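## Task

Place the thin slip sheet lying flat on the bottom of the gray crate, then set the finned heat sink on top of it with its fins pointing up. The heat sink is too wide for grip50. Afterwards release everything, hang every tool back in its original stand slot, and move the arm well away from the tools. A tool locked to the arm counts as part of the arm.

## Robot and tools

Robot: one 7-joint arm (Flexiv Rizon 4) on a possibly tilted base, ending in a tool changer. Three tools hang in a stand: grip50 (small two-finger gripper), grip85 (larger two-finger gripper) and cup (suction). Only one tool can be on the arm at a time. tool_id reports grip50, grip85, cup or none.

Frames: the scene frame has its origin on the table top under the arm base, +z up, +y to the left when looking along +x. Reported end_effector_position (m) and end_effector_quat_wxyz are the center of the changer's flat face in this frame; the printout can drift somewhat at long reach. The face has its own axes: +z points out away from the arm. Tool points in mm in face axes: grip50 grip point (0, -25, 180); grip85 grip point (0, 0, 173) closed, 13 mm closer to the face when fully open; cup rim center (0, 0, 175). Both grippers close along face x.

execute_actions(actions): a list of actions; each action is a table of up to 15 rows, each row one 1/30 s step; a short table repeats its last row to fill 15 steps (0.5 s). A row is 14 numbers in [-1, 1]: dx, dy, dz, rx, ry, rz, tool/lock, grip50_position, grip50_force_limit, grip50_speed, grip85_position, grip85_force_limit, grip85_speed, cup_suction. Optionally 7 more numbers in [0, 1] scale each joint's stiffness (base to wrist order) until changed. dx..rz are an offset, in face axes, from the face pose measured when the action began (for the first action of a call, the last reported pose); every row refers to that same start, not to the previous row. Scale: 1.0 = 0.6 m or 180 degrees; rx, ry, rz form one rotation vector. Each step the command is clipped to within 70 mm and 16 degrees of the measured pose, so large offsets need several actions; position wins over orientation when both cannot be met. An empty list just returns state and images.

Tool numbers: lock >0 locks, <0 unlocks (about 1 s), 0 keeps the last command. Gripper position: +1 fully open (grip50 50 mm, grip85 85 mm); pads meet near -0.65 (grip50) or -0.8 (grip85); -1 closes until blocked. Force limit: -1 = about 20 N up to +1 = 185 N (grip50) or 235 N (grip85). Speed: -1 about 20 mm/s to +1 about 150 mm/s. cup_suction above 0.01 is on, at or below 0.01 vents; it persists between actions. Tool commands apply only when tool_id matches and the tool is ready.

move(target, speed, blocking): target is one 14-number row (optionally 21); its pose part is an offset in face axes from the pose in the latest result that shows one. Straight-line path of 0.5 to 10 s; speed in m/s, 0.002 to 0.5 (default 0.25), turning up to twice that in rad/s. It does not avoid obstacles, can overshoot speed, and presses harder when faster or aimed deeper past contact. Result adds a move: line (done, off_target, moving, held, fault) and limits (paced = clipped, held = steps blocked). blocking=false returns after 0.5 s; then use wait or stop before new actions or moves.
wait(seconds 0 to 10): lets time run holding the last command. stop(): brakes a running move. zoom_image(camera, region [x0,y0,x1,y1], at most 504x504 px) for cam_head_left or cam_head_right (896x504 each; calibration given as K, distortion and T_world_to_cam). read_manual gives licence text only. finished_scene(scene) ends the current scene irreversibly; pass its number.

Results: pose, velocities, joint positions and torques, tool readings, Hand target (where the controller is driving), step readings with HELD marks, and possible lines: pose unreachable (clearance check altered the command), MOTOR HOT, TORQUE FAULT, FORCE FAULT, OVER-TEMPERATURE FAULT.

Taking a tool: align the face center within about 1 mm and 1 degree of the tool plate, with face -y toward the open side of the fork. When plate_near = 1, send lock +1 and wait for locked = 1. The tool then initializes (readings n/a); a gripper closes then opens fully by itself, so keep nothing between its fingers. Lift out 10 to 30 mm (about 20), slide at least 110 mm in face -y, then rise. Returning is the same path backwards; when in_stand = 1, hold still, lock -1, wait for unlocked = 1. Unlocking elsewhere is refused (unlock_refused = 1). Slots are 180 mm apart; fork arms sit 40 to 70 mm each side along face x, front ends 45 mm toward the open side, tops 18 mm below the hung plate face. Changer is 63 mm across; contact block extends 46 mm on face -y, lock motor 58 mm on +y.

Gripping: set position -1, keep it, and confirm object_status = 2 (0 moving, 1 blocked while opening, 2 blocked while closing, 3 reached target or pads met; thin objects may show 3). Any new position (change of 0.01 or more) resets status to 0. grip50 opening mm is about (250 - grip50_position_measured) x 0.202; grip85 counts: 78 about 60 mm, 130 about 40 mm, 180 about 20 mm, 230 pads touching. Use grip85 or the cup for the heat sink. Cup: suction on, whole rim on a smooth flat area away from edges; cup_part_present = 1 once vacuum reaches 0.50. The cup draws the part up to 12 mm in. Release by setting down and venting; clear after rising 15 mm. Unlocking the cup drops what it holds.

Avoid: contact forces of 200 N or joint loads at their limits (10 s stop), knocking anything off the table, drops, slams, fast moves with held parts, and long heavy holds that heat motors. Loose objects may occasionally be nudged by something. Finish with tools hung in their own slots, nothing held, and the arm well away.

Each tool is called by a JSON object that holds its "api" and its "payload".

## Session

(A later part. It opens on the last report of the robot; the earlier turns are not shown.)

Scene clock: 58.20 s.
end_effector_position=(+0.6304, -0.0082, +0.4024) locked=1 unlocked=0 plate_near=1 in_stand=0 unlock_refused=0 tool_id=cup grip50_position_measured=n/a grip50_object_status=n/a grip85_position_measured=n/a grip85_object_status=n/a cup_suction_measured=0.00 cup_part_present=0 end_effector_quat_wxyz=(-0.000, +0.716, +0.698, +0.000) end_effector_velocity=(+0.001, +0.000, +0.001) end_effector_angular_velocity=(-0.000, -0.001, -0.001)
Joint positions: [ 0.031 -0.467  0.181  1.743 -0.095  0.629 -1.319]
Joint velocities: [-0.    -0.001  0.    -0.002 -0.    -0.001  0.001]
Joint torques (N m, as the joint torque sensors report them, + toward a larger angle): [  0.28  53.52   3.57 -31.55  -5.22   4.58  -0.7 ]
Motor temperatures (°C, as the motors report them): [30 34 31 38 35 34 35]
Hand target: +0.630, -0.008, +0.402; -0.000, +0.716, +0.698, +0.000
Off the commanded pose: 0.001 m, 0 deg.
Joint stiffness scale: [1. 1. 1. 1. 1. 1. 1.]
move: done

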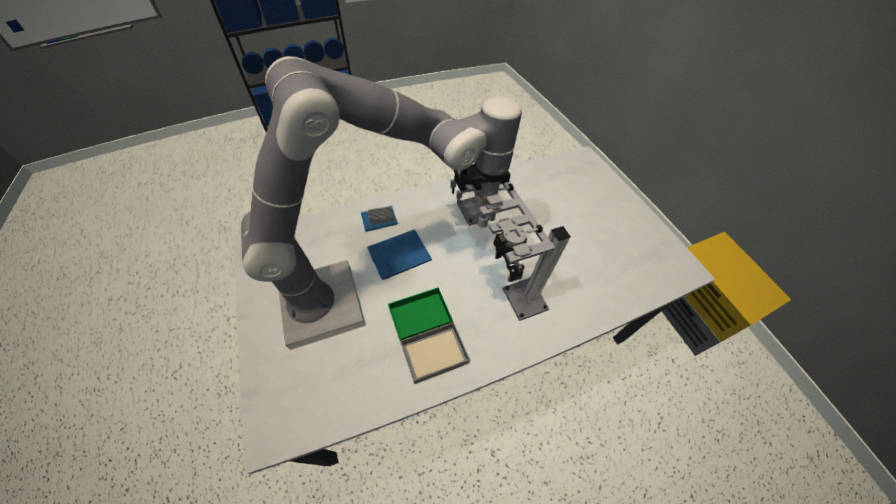

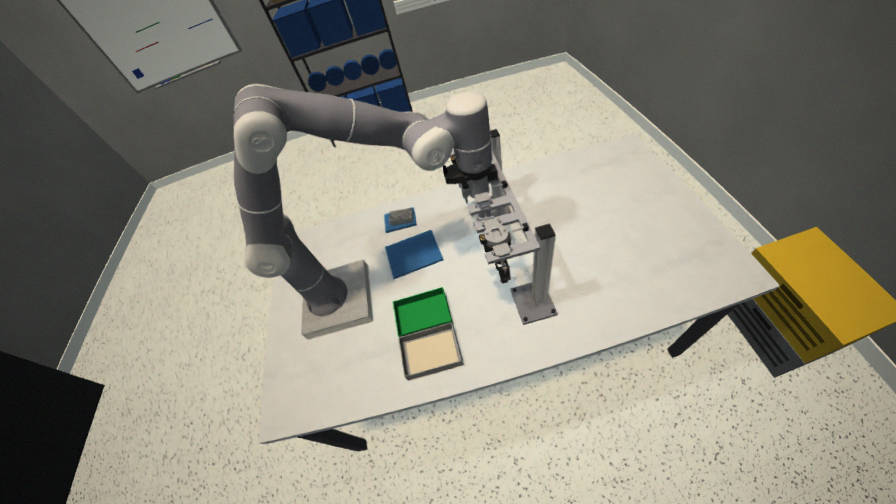

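{"api": "execute_actions", "payload": {"actions": [[[0.0003,-0.0003,0.001,0,0,0,0,1,0,0,1,0,0,0],[0.0003,-0.0003,0.002,0,0,0,0,1,0,0,1,0,0,0],[0.0003,-0.0003,0.0032,0,0,0,0,1,0,0,1,0,0,0],[0.0003,-0.0003,0.0044,0,0,0,0,1,0,0,1,0,0,0],[0.0003,-0.0003,0.0056,0,0,0,0,1,0,0,1,0,0,0],[0.0003,-0.0003,0.0068,0,0,0,0,1,0,0,1,0,0,0],[0.0003,-0.0003,0.008,0,0,0,0,1,0,0,1,0,0,0],[0.0003,-0.0003,0.0092,0,0,0,0,1,0,0,1,0,0,0],[0.0003,-0.0003,0.0104,0,0,0,0,1,0,0,1,0,0,0],[0.0003,-0.0003,0.0116,0,0,0,0,1,0,0,1,0,0,0],[0.0003,-0.0003,0.0128,0,0,0,0,1,0,0,1,0,0,0],[0.0003,-0.0003,0.0136,0,0,0,0,1,0,0,1,0,0,0],[0.0003,-0.0003,0.0142,0,0,0,0,1,0,0,1,0,0,0]],[[0,0,0.0006,0,0,0,0,1,0,0,1,0,0,0],[0,0,0.0012,0,0,0,0,1,0,0,1,0,0,0],[0,0,0.0018,0,0,0,0,1,0,0,1,0,0,0],[0,0,0.0024,0,0,0,0,1,0,0,1,0,0,0],[0,0,0.003,0,0,0,0,1,0,0,1,0,0,0],[0,0,0.0036,0,0,0,0,1,0,0,1,0,0,0],[0,0,0.0042,0,0,0,0,1,0,0,1,0,0,0],[0,0,0.0048,0,0,0,0,1,0,0,1,0,0,0],[0,0,0.0054,0,0,0,0,1,0,0,1,0,0,0],[0,0,0.006,0,0,0,0,1,0,0,1,0,0,0],[0,0,0.0066,0,0,0,0,1,0,0,1,0,0,0],[0,0,0.0072,0,0,0,0,1,0,0,1,0,0,0]]]}}

Scene clock: 60.10 s.
end_effector_position=(+0.6301, -0.0081, +0.3897) locked=1 unlocked=0 plate_near=1 in_stand=0 unlock_refused=0 tool_id=cup grip50_position_measured=n/a grip50_object_status=n/a grip85_position_measured=n/a grip85_object_status=n/a cup_suction_measured=0.00 cup_part_present=0 end_effector_quat_wxyz=(-0.001, +0.716, +0.698, -0.000) end_effector_velocity=(-0.000, -0.000, -0.001) end_effector_angular_velocity=(-0.001, -0.000, -0.000)
Joint positions: [ 0.032 -0.484  0.178  1.755 -0.098  0.657 -1.317]
Joint velocities: [ 0.    -0.002 -0.001  0.002 -0.001  0.003  0.001]
Joint torques (N m, as the joint torque sensors report them, + toward a larger angle): [  1.39  53.17   2.42 -30.34  -5.26   6.2    1.17]
Motor temperatures (°C, as the motors report them): [30 35 31 39 35 34 35]
Hand target: +0.630, -0.008, +0.390; -0.001, +0.716, +0.698, +0.000
Off the commanded pose: 0.000 m, 0 deg.
Joint stiffness scale: [1. 1. 1. 1. 1. 1. 1.]
Step readings (end_effector_position; steps 1 to 15: 1st action; 16 to 30: 2nd action):
0: (+0.6304, -0.0082, +0.4024)
1: (+0.6304, -0.0082, +0.4023)
2: (+0.6303, -0.0082, +0.4020)
4: (+0.6302, -0.0081, +0.4009)
8: (+0.6302, -0.0080, +0.3980)
15: (+0.6301, -0.0080, +0.3940)
16: (+0.6302, -0.0080, +0.3938)
17: (+0.6301, -0.0080, +0.3937)
19: (+0.6301, -0.0080, +0.3931)
23: (+0.6301, -0.0081, +0.3917)
30: end_effector_position above

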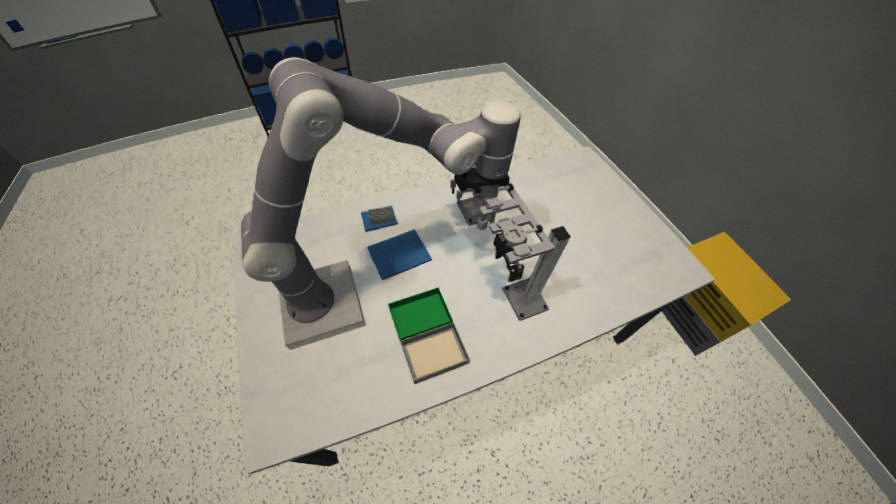

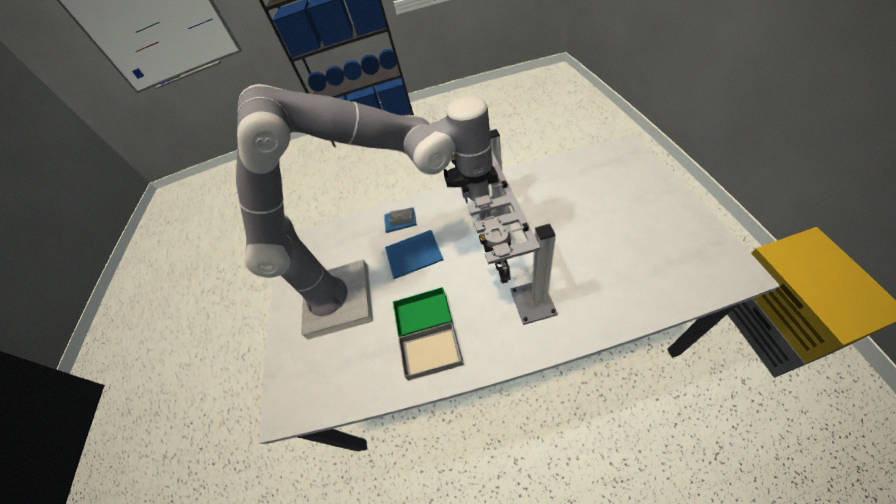

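{"api": "execute_actions", "payload": {"actions": [[[0,0,0.001,0,0,0,0,1,0,0,1,0,0,0],[0,0,0.0022,0,0,0,0,1,0,0,1,0,0,0],[0,0,0.0034,0,0,0,0,1,0,0,1,0,0,0],[0,0,0.0046,0,0,0,0,1,0,0,1,0,0,0],[0,0,0.0058,0,0,0,0,1,0,0,1,0,0,0],[0,0,0.007,0,0,0,0,1,0,0,1,0,0,0],[0,0,0.0082,0,0,0,0,1,0,0,1,0,0,0],[0,0,0.0093,0,0,0,0,1,0,0,1,0,0,0],[0,0,0.0103,0,0,0,0,1,0,0,1,0,0,0],[0,0,0.0112,0,0,0,0,1,0,0,1,0,0,0],[0,0,0.012,0,0,0,0,1,0,0,1,0,0,0],[0,0,0.0126,0,0,0,0,1,0,0,1,0,0,0],[0,0,0.0131,0,0,0,0,1,0,0,1,0,0,0],[0,0,0.0135,0,0,0,0,1,0,0,1,0,0,0],[0,0,0.0138,0,0,0,0,1,0,0,1,0,0,0]]]}}

Scene clock: 60.93 s.
end_effector_position=(+0.6301, -0.0081, +0.3820) locked=1 unlocked=0 plate_near=1 in_stand=1 unlock_refused=0 tool_id=cup grip50_position_measured=n/a grip50_object_status=n/a grip85_position_measured=n/a grip85_object_status=n/a cup_suction_measured=0.00 cup_part_present=0 end_effector_quat_wxyz=(-0.001, +0.716, +0.698, +0.000) end_effector_velocity=(+0.004, +0.000, -0.001) end_effector_angular_velocity=(-0.001, -0.016, +0.003)
Joint positions: [ 0.034 -0.495  0.176  1.762 -0.1    0.674 -1.316]
Joint velocities: [ 0.002 -0.005 -0.002  0.001 -0.007  0.022  0.001]
Joint torques (N m, as the joint torque sensors report them, + toward a larger angle): [  1.49  52.54   2.35 -28.42  -4.79   5.54   1.07]
Motor temperatures (°C, as the motors report them): [30 35 31 39 35 34 35]
Hand target: +0.630, -0.008, +0.381; -0.001, +0.716, +0.698, -0.000
Off the commanded pose: 0.001 m, 0 deg.
Joint stiffness scale: [1. 1. 1. 1. 1. 1. 1.]
Step readings (end_effector_position):
0: (+0.6301, -0.0081, +0.3897)
1: (+0.6301, -0.0081, +0.3896)
2: (+0.6301, -0.0081, +0.3893)
4: (+0.6301, -0.0081, +0.3881)
8: (+0.6300, -0.0081, +0.3852)
15: end_effector_position above

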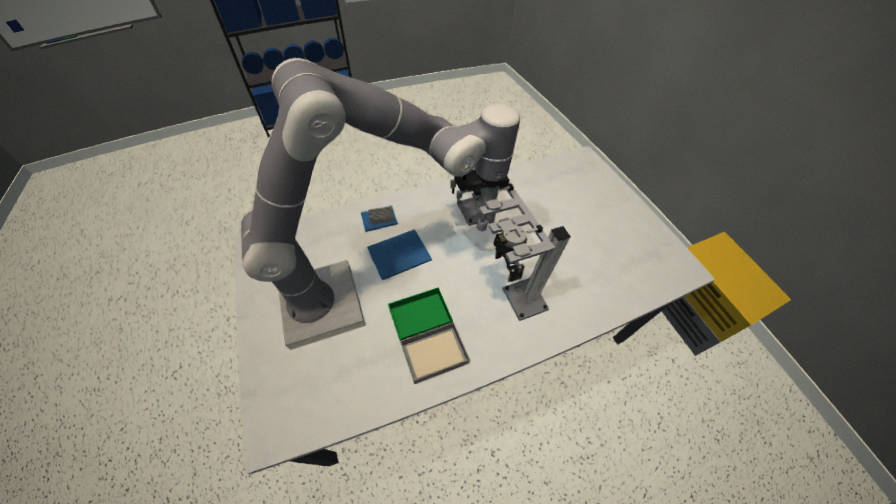

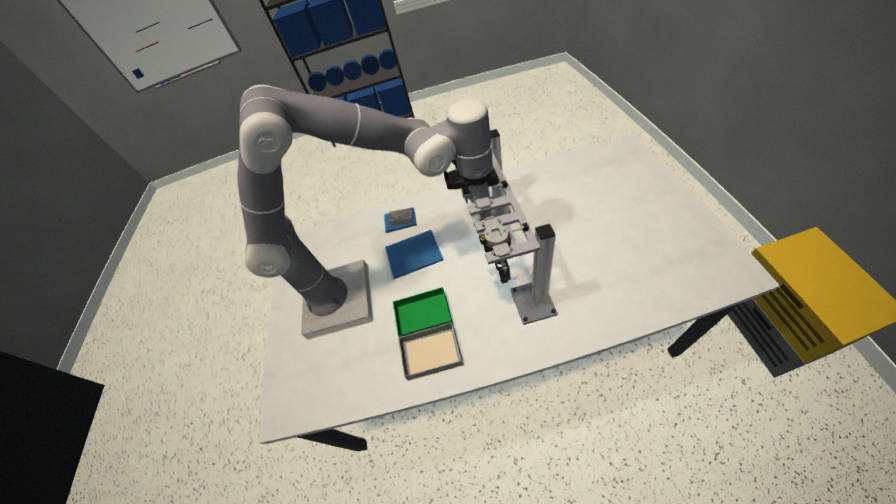

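Tool is seated (in_stand=1). Unlocking.

{"api": "execute_actions", "payload": {"actions": [[[0,0,0.0008,0,0,0,-1,1,0,0,1,0,0,0]]]}}

{"api": "wait", "payload": {"seconds": 1.0}}

Scene clock: 61.60 s.
end_effector_position=(+0.6302, -0.0081, +0.3817) locked=0 unlocked=0 plate_near=1 in_stand=1 unlock_refused=0 tool_id=none grip50_position_measured=n/a grip50_object_status=n/a grip85_position_measured=n/a grip85_object_status=n/a cup_suction_measured=n/a cup_part_present=n/a end_effector_quat_wxyz=(-0.001, +0.716, +0.698, +0.000) end_effector_velocity=(-0.000, +0.000, +0.000) end_effector_angular_velocity=(-0.000, +0.000, +0.000)
Joint positions: [ 0.034 -0.495  0.176  1.763 -0.101  0.675 -1.316]
Joint velocities: [ 0.  0.  0.  0. -0. -0.  0.]
Joint torques (N m, as the joint torque sensors report them, + toward a larger angle): [  0.02  47.46   3.25 -26.04  -3.84   4.61   0.37]
Motor temperatures (°C, as the motors report them): [30 35 31 39 35 34 35]
Hand target: +0.630, -0.008, +0.381; -0.001, +0.716, +0.698, +0.000
Off the commanded pose: 0.000 m, 0 deg.
Joint stiffness scale: [1. 1. 1. 1. 1. 1. 1.]
Step readings (end_effector_position):
0: (+0.6303, -0.0081, +0.3819)
1: (+0.6302, -0.0081, +0.3818)
2: (+0.6302, -0.0081, +0.3818)
4: (+0.6302, -0.0081, +0.3818)
8: (+0.6302, -0.0081, +0.3817)
15: end_effector_position above

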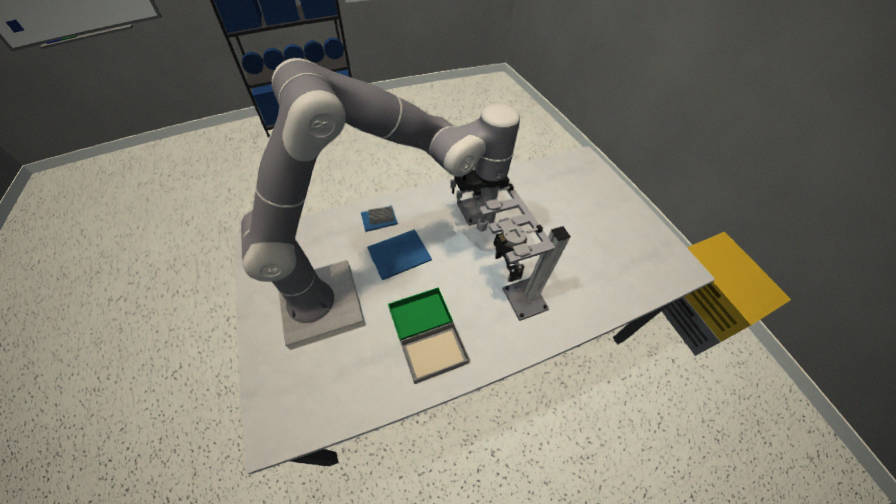

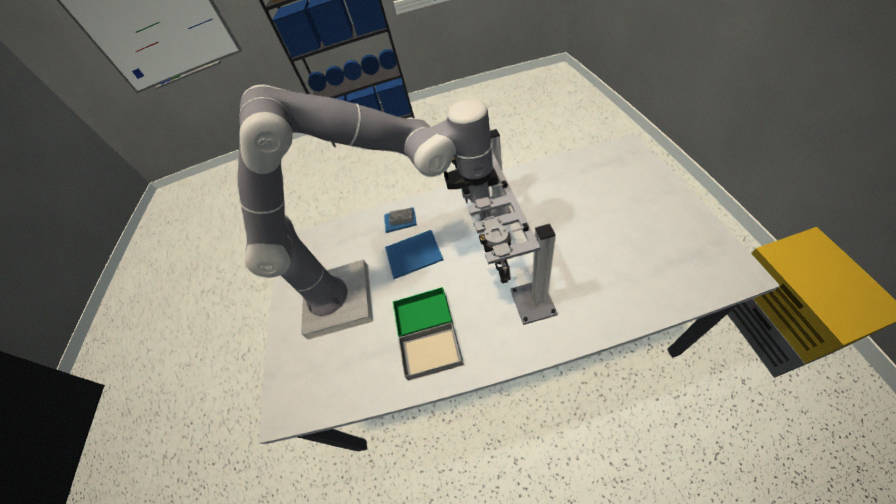

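Scene clock: 62.60 s.
end_effector_position=(+0.6302, -0.0081, +0.3817) locked=0 unlocked=1 plate_near=1 in_stand=1 unlock_refused=0 tool_id=none grip50_position_measured=n/a grip50_object_status=n/a grip85_position_measured=n/a grip85_object_status=n/a cup_suction_measured=n/a cup_part_present=n/a end_effector_quat_wxyz=(-0.001, +0.716, +0.698, +0.000) end_effector_velocity=(-0.000, +0.000, -0.000) end_effector_angular_velocity=(+0.000, +0.000, -0.000)
Joint positions: [ 0.034 -0.495  0.176  1.763 -0.101  0.675 -1.316]
Joint velocities: [-0.     0.     0.    -0.     0.001 -0.     0.   ]
Joint torques (N m, as the joint torque sensors report them, + toward a larger angle): [ -0.1   47.6    3.19 -26.02  -3.75   4.5    0.4 ]
Motor temperatures (°C, as the motors report them): [30 35 31 39 35 34 35]
Hand target: +0.630, -0.008, +0.381; -0.001, +0.716, +0.698, +0.000
Off the commanded pose: 0.000 m, 0 deg.
Joint stiffness scale: [1. 1. 1. 1. 1. 1. 1.]
wait: 1.00 s; at rest by 0.20 s

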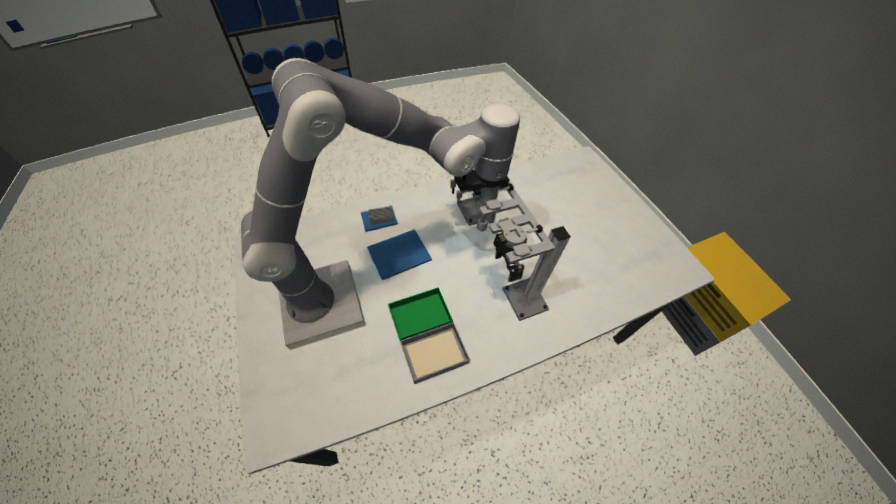

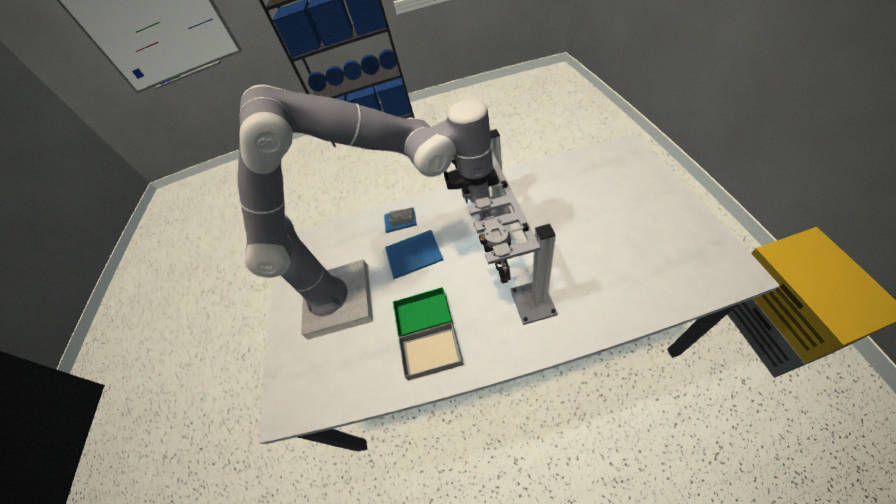

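{"api": "move", "payload": {"target": [0, 0, -0.03, 0, 0, 0, 0, 1, 0, 0, 1, 0, 0, 0], "speed": 0.05}}

{"api": "move", "payload": {"target": [-0.3, 0, 0.005, 0, 0, 0, 0, 1, 0, 0, 1, 0, 0, 0], "speed": 0.2}}

{"api": "zoom_image", "payload": {"camera": "cam_head_left", "region": [490, 205, 545, 260]}}

{"api": "zoom_image", "payload": {"camera": "cam_head_right", "region": [470, 205, 525, 260]}}

Scene clock: 63.77 s.
end_effector_position=(+0.6302, -0.0081, +0.3997) locked=0 unlocked=1 plate_near=0 in_stand=0 unlock_refused=0 tool_id=none grip50_position_measured=n/a grip50_object_status=n/a grip85_position_measured=n/a grip85_object_status=n/a cup_suction_measured=n/a cup_part_present=n/a end_effector_quat_wxyz=(-0.001, +0.716, +0.698, +0.000) end_effector_velocity=(+0.000, +0.000, +0.000) end_effector_angular_velocity=(+0.000, -0.000, -0.000)
Joint positions: [ 0.031 -0.47   0.181  1.746 -0.095  0.635 -1.319]
Joint velocities: [-0.     0.     0.    -0.001  0.    -0.001  0.   ]
Joint torques (N m, as the joint torque sensors report them, + toward a larger angle): [ -1.65  49.15   3.83 -28.04  -3.63   3.45  -0.58]
Motor temperatures (°C, as the motors report them): [30 35 31 39 35 34 35]
Hand target: +0.630, -0.008, +0.400; -0.001, +0.716, +0.698, +0.000
Off the commanded pose: 0.000 m, 0 deg.
Joint stiffness scale: [1. 1. 1. 1. 1. 1. 1.]
move: done

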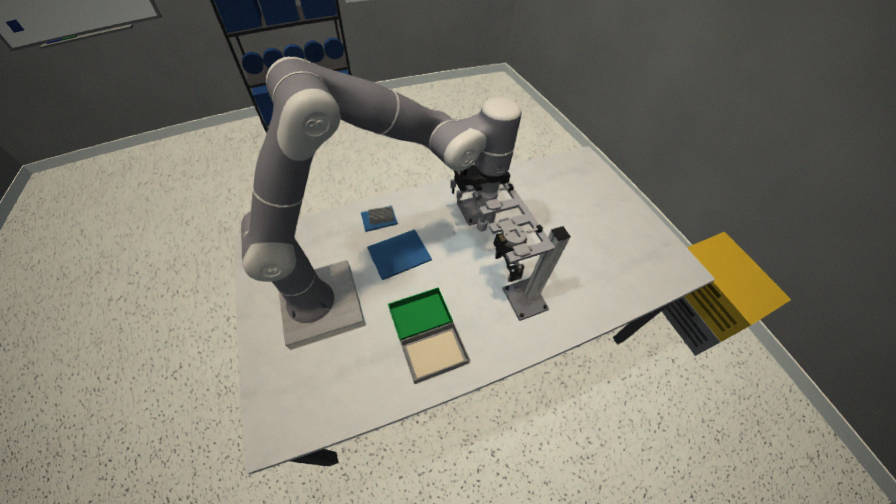

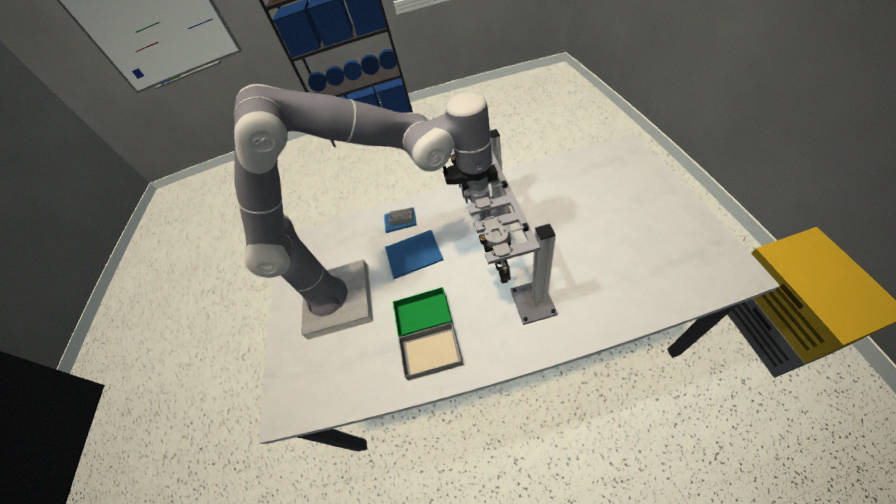

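Scene clock: 65.03 s.
end_effector_position=(+0.6254, -0.1876, +0.3964) locked=0 unlocked=1 plate_near=0 in_stand=0 unlock_refused=0 tool_id=none grip50_position_measured=n/a grip50_object_status=n/a grip85_position_measured=n/a grip85_object_status=n/a cup_suction_measured=n/a cup_part_present=n/a end_effector_quat_wxyz=(-0.001, +0.716, +0.698, +0.001) end_effector_velocity=(+0.000, -0.000, +0.000) end_effector_angular_velocity=(-0.000, -0.000, +0.001)
Joint positions: [-0.191 -0.516  0.112  1.673 -0.062  0.612 -1.626]
Joint velocities: [-0.    -0.     0.    -0.001 -0.    -0.    -0.001]
Joint torques (N m, as the joint torque sensors report them, + toward a larger angle): [ -1.91  51.07   3.05 -28.45  -3.81   3.4   -0.68]
Motor temperatures (°C, as the motors report them): [30 35 31 39 35 34 35]
Hand target: +0.625, -0.188, +0.396; -0.001, +0.716, +0.698, +0.001
Off the commanded pose: 0.001 m, 0 deg.
Joint stiffness scale: [1. 1. 1. 1. 1. 1. 1.]
move: done

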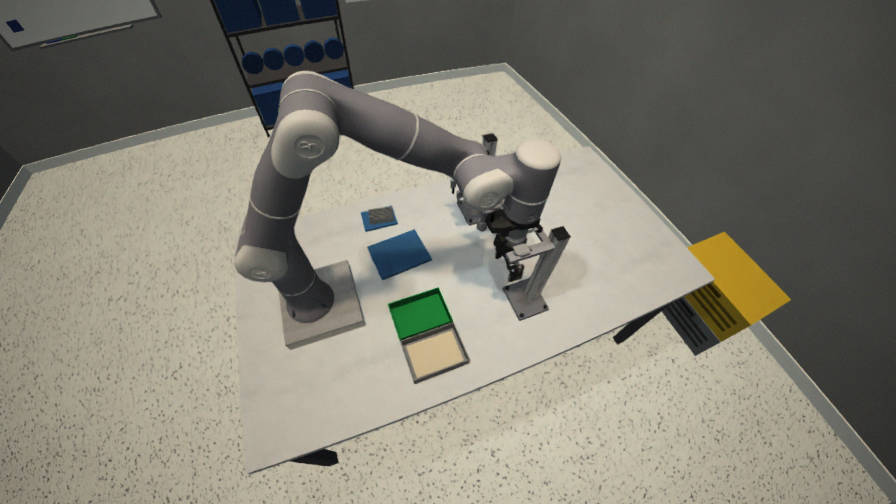

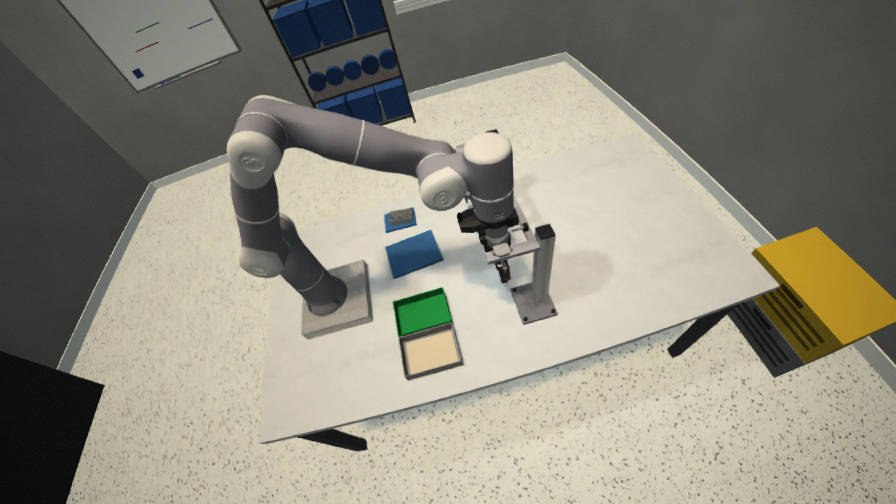

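Region (490, 205, 545, 260) of cam_head_left's 896x504 image, scaled by 9.164, with more detail than that image has.

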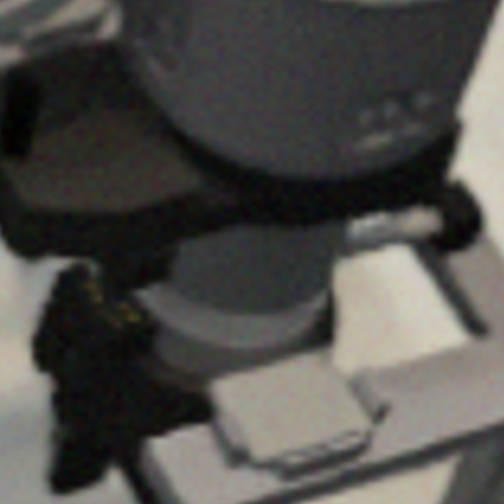

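Region (470, 205, 525, 260) of cam_head_right's 896x504 image, scaled by 9.164, with more detail than that image has.

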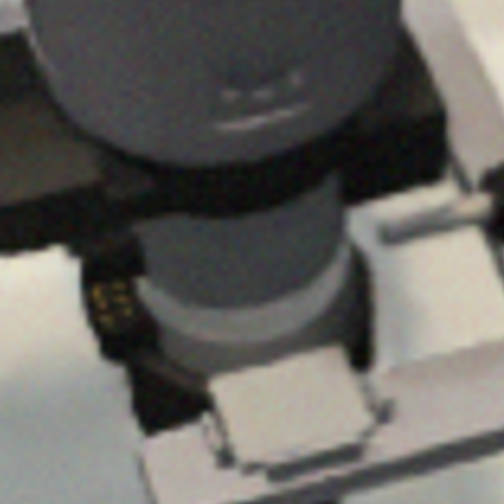

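{"api": "execute_actions", "payload": {"actions": []}}

Scene clock: 65.87 s.
end_effector_position=(+0.6254, -0.1876, +0.3964) locked=0 unlocked=1 plate_near=0 in_stand=0 unlock_refused=0 tool_id=none grip50_position_measured=n/a grip50_object_status=n/a grip85_position_measured=n/a grip85_object_status=n/a cup_suction_measured=n/a cup_part_present=n/a end_effector_quat_wxyz=(-0.001, +0.716, +0.698, +0.001) end_effector_velocity=(-0.000, +0.000, -0.000) end_effector_angular_velocity=(-0.000, +0.001, +0.000)
Joint positions: [-0.191 -0.516  0.112  1.673 -0.062  0.612 -1.626]
Joint velocities: [ 0. -0.  0.  0. -0. -0.  0.]
Joint torques (N m, as the joint torque sensors report them, + toward a larger angle): [ -1.83  50.81   2.91 -28.34  -3.72   3.42  -0.5 ]
Motor temperatures (°C, as the motors report them): [30 35 31 39 35 34 35]
Hand target: +0.625, -0.188, +0.396; -0.001, +0.716, +0.698, +0.001
Off the commanded pose: 0.001 m, 0 deg.
Joint stiffness scale: [1. 1. 1. 1. 1. 1. 1.]

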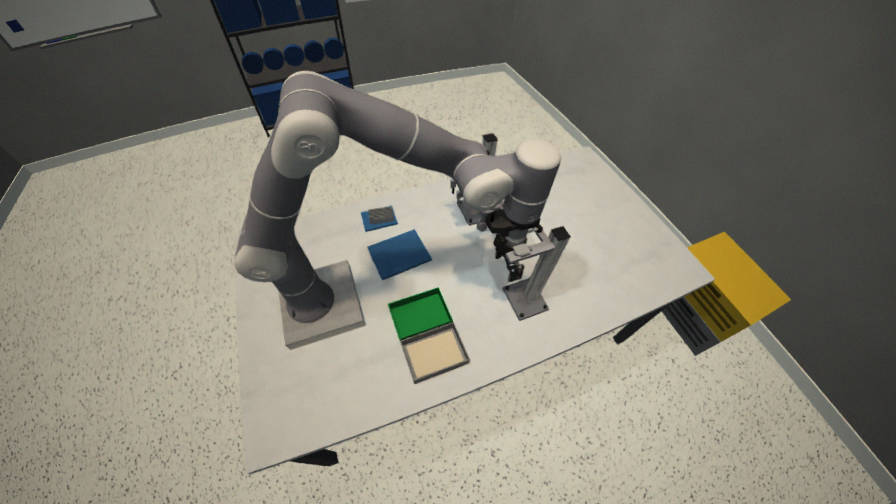

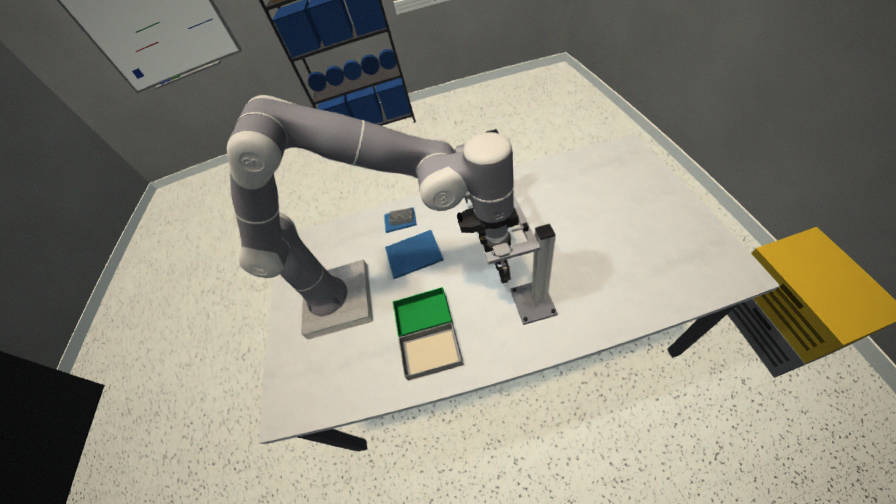

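{"api": "zoom_image", "payload": {"camera": "cam_head_left", "region": [460, 200, 580, 300]}}

{"api": "zoom_image", "payload": {"camera": "cam_head_right", "region": [440, 200, 560, 300]}}

Region (460, 200, 580, 300) of cam_head_left's 896x504 image, scaled by 4.200, with more detail than that image has.

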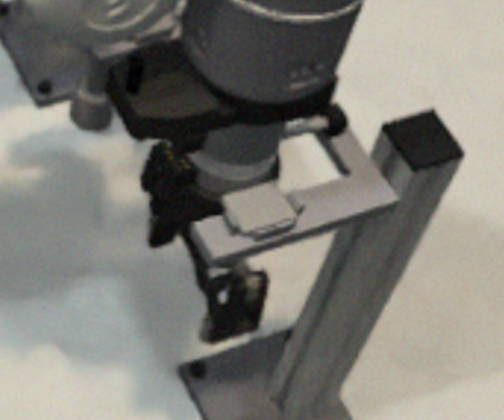

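Region (440, 200, 560, 300) of cam_head_right's 896x504 image, scaled by 4.200, with more detail than that image has.

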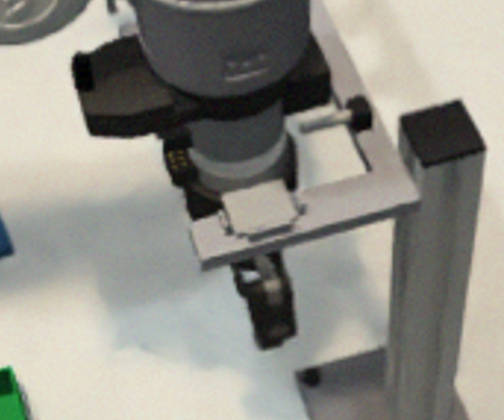

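{"api": "move", "payload": {"target": [-0.0008, 0.0003, 0.0115, 0, 0, 0, 0, 1, 0, 0, 1, 0, 0, 0], "speed": 0.015}}

Scene clock: 67.00 s.
end_effector_position=(+0.6256, -0.1881, +0.3895) locked=0 unlocked=1 plate_near=0 in_stand=0 unlock_refused=0 tool_id=none grip50_position_measured=n/a grip50_object_status=n/a grip85_position_measured=n/a grip85_object_status=n/a cup_suction_measured=n/a cup_part_present=n/a end_effector_quat_wxyz=(-0.001, +0.716, +0.698, +0.001) end_effector_velocity=(+0.000, +0.000, -0.000) end_effector_angular_velocity=(+0.000, -0.001, -0.000)
Joint positions: [-0.191 -0.526  0.111  1.678 -0.063  0.626 -1.626]
Joint velocities: [-0.    -0.     0.     0.     0.     0.001  0.   ]
Joint torques (N m, as the joint torque sensors report them, + toward a larger angle): [  0.44  50.85   1.55 -27.12  -4.61   5.37   0.34]
Motor temperatures (°C, as the motors report them): [30 35 31 39 35 34 35]
Hand target: +0.626, -0.188, +0.389; -0.001, +0.716, +0.698, +0.001
Off the commanded pose: 0.000 m, 0 deg.
Joint stiffness scale: [1. 1. 1. 1. 1. 1. 1.]
move: done

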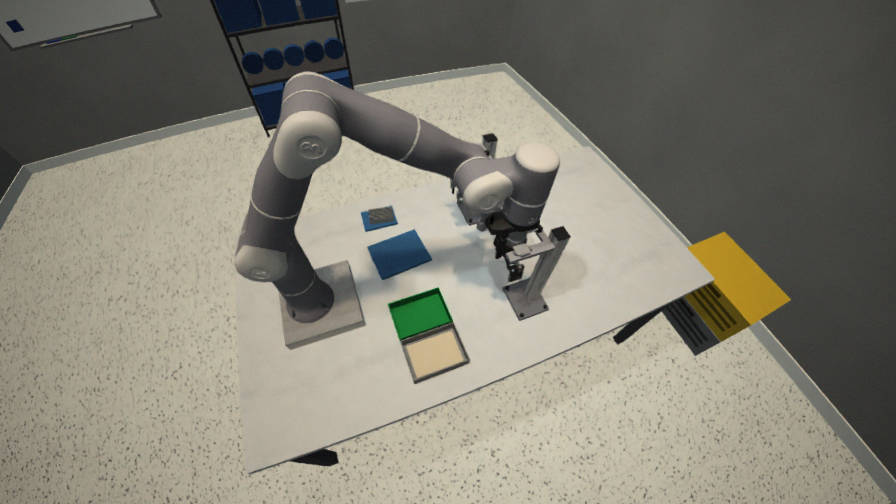

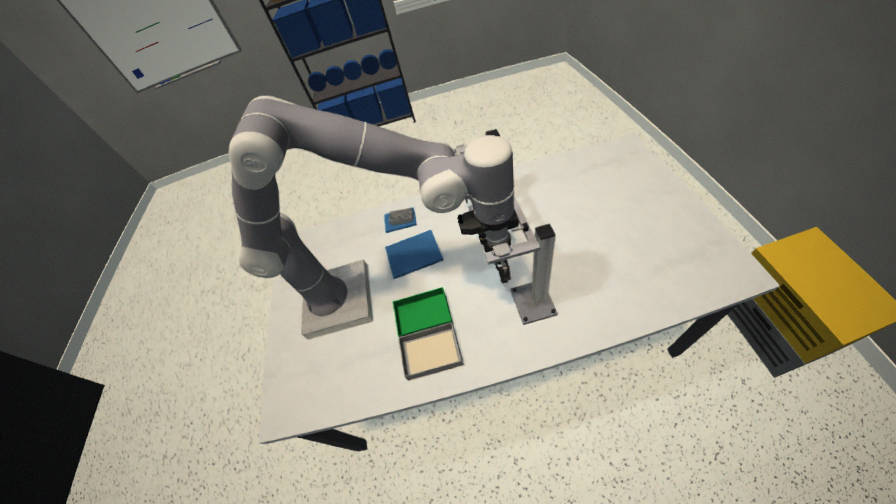

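{"api": "move", "payload": {"target": [0, 0, 0.0128, 0, 0, 0, 0, 1, 0, 0, 1, 0, 0, 0], "speed": 0.015}}

Scene clock: 67.90 s.
end_effector_position=(+0.6256, -0.1880, +0.3820) locked=0 unlocked=1 plate_near=1 in_stand=1 unlock_refused=0 tool_id=none grip50_position_measured=n/a grip50_object_status=n/a grip85_position_measured=n/a grip85_object_status=n/a cup_suction_measured=n/a cup_part_present=n/a end_effector_quat_wxyz=(-0.001, +0.716, +0.698, +0.001) end_effector_velocity=(-0.000, -0.000, -0.000) end_effector_angular_velocity=(-0.001, +0.000, +0.000)
Joint positions: [-0.19  -0.536  0.11   1.685 -0.063  0.642 -1.626]
Joint velocities: [ 0.    -0.    -0.     0.001 -0.001  0.001  0.   ]
Joint torques (N m, as the joint torque sensors report them, + toward a larger angle): [  0.85  50.44   0.78 -26.27  -4.55   4.96   1.27]
Motor temperatures (°C, as the motors report them): [30 35 31 39 35 34 35]
Hand target: +0.626, -0.188, +0.382; -0.001, +0.716, +0.698, +0.001
Off the commanded pose: 0.000 m, 0 deg.
Joint stiffness scale: [1. 1. 1. 1. 1. 1. 1.]
move: done

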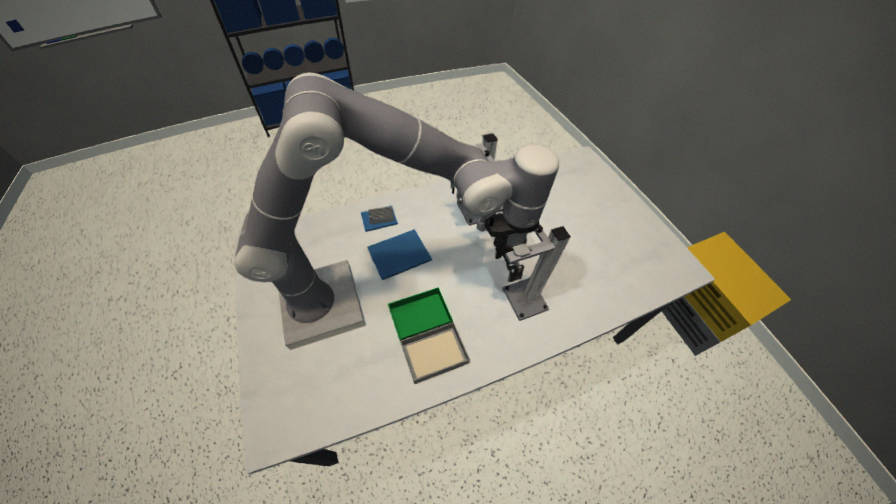

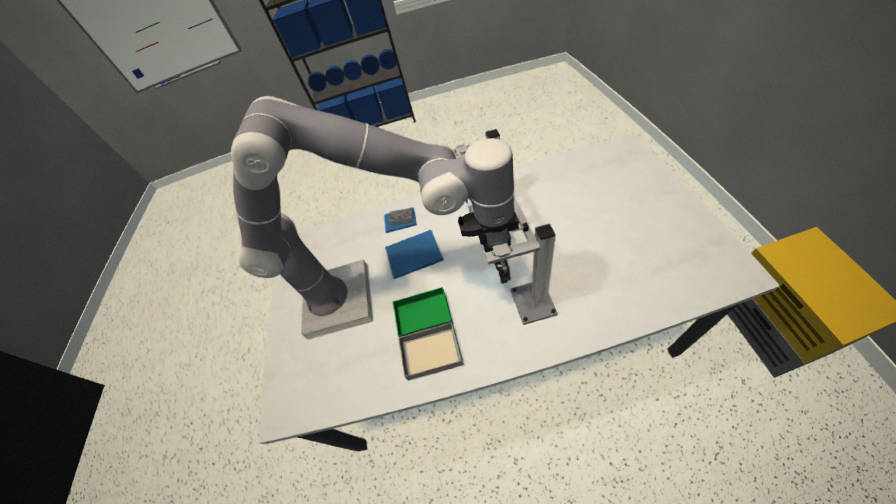

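plate_near=1. Lock.

{"api": "execute_actions", "payload": {"actions": [[[0, 0, 0, 0, 0, 0, 1, 1, 0, 0, 1, 0, 0, 0]]]}}

{"api": "wait", "payload": {"seconds": 0.8}}

{"api": "zoom_image", "payload": {"camera": "cam_head_left", "region": [350, 190, 410, 240]}}

{"api": "zoom_image", "payload": {"camera": "cam_head_right", "region": [372, 192, 432, 242]}}

Scene clock: 68.63 s.
end_effector_position=(+0.6256, -0.1880, +0.3820) locked=0 unlocked=0 plate_near=1 in_stand=1 unlock_refused=0 tool_id=none grip50_position_measured=n/a grip50_object_status=n/a grip85_position_measured=n/a grip85_object_status=n/a cup_suction_measured=n/a cup_part_present=n/a end_effector_quat_wxyz=(-0.001, +0.716, +0.698, +0.001) end_effector_velocity=(-0.000, +0.000, -0.000) end_effector_angular_velocity=(+0.000, +0.000, -0.000)
Joint positions: [-0.19  -0.536  0.11   1.685 -0.063  0.642 -1.626]
Joint velocities: [ 0. -0.  0.  0.  0.  0.  0.]
Joint torques (N m, as the joint torque sensors report them, + toward a larger angle): [ -0.31  51.6    2.12 -27.56  -4.03   4.34   0.33]
Motor temperatures (°C, as the motors report them): [30 35 31 40 35 34 35]
Hand target: +0.626, -0.188, +0.382; -0.001, +0.716, +0.698, +0.001
Off the commanded pose: 0.000 m, 0 deg.
Joint stiffness scale: [1. 1. 1. 1. 1. 1. 1.]
Step readings (end_effector_position):
0: (+0.6256, -0.1880, +0.3820)
1: (+0.6256, -0.1880, +0.3820)
2: (+0.6256, -0.1880, +0.3820)
4: (+0.6256, -0.1880, +0.3820)
8: (+0.6256, -0.1880, +0.3820)
15: end_effector_position above

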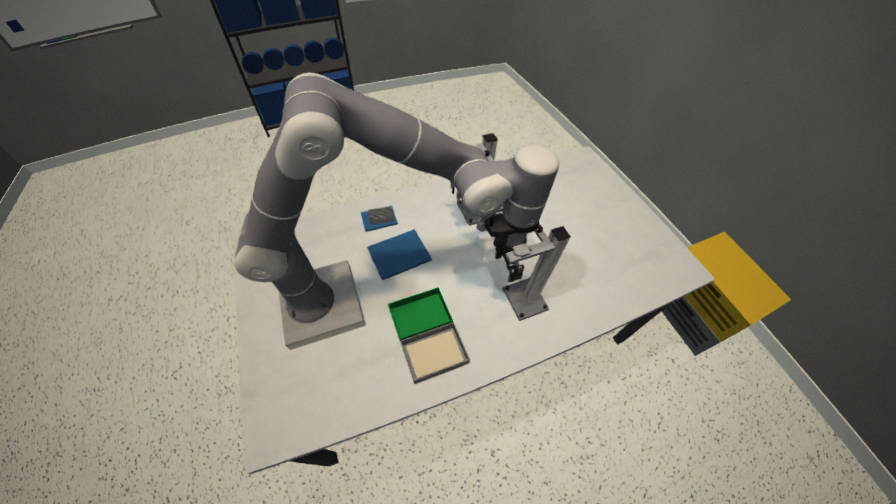

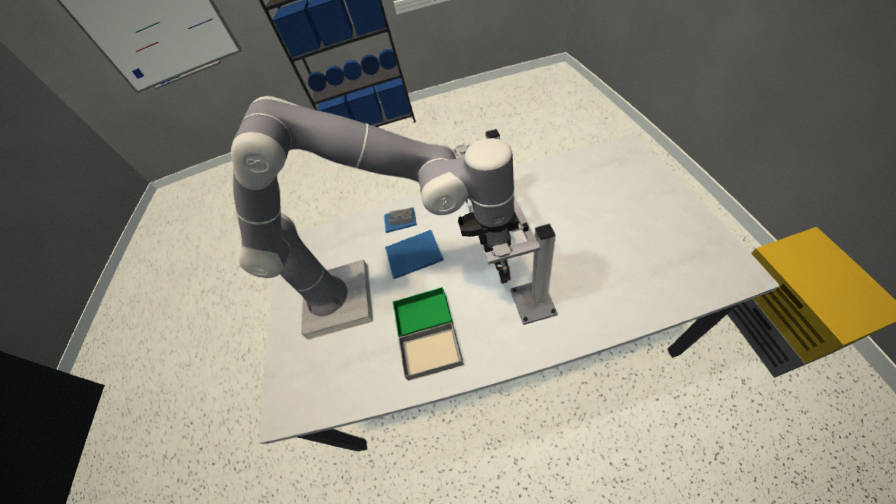

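Scene clock: 69.43 s.
end_effector_position=(+0.6258, -0.1880, +0.3823) locked=1 unlocked=0 plate_near=1 in_stand=1 unlock_refused=0 tool_id=grip85 grip50_position_measured=n/a grip50_object_status=n/a grip85_position_measured=n/a grip85_object_status=n/a cup_suction_measured=n/a cup_part_present=n/a end_effector_quat_wxyz=(-0.001, +0.716, +0.698, +0.001) end_effector_velocity=(+0.000, +0.000, -0.000) end_effector_angular_velocity=(+0.000, +0.000, -0.001)
Joint positions: [-0.19  -0.536  0.11   1.684 -0.064  0.643 -1.626]
Joint velocities: [ 0.    -0.     0.     0.    -0.    -0.     0.001]
Joint torques (N m, as the joint torque sensors report them, + toward a larger angle): [  0.04  60.07   2.39 -31.51  -4.83   5.52   0.12]
Motor temperatures (°C, as the motors report them): [30 35 31 40 35 34 35]
Hand target: +0.626, -0.188, +0.382; -0.001, +0.716, +0.698, +0.001
Off the commanded pose: 0.000 m, 0 deg.
Joint stiffness scale: [1. 1. 1. 1. 1. 1. 1.]
wait: 0.80 s; at rest by 0.20 s

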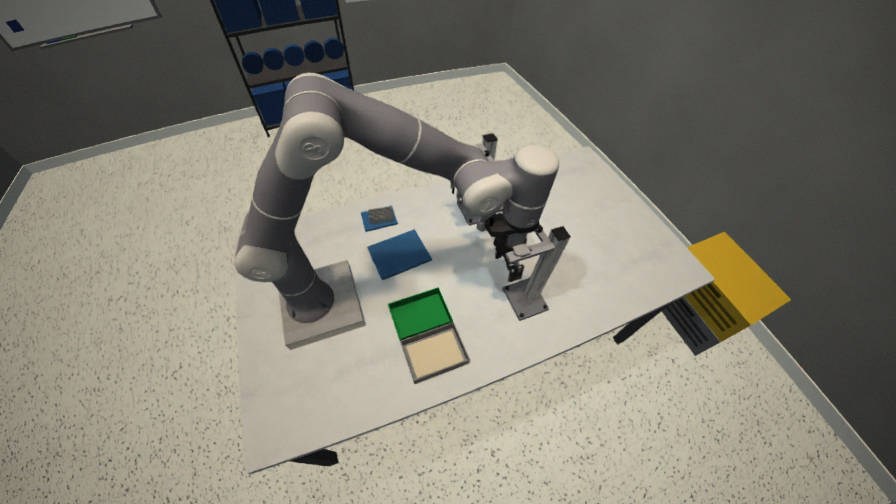

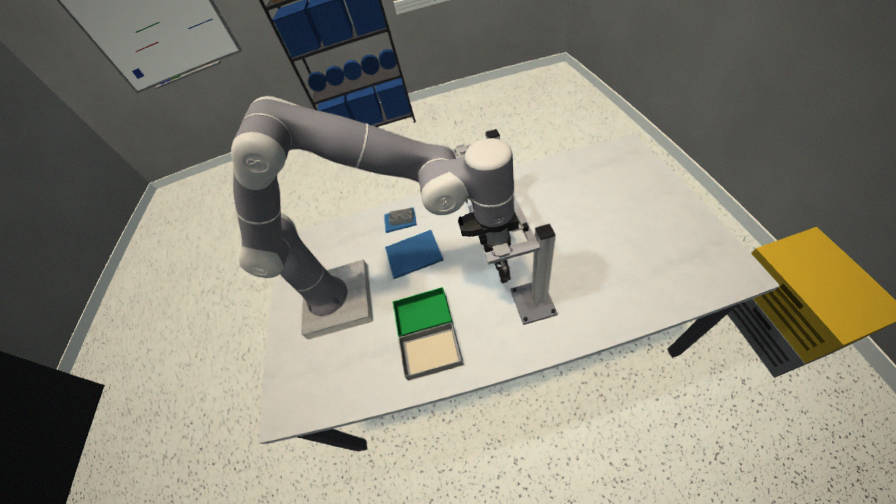

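Region (350, 190, 410, 240) of cam_head_left's 896x504 image, scaled by 8.400, with more detail than that image has.

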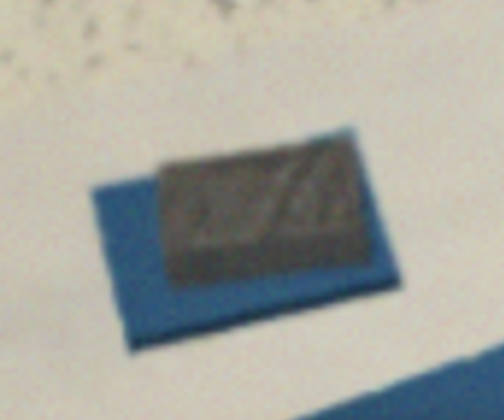

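Region (372, 192, 432, 242) of cam_head_right's 896x504 image, scaled by 8.400, with more detail than that image has.

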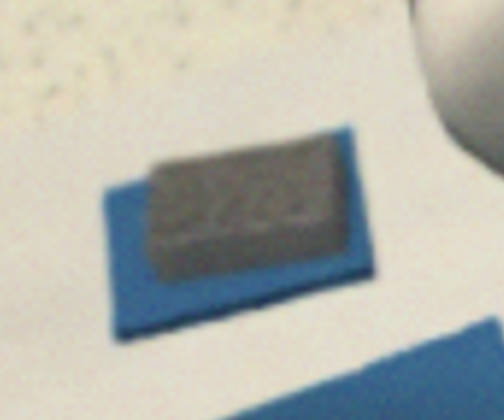

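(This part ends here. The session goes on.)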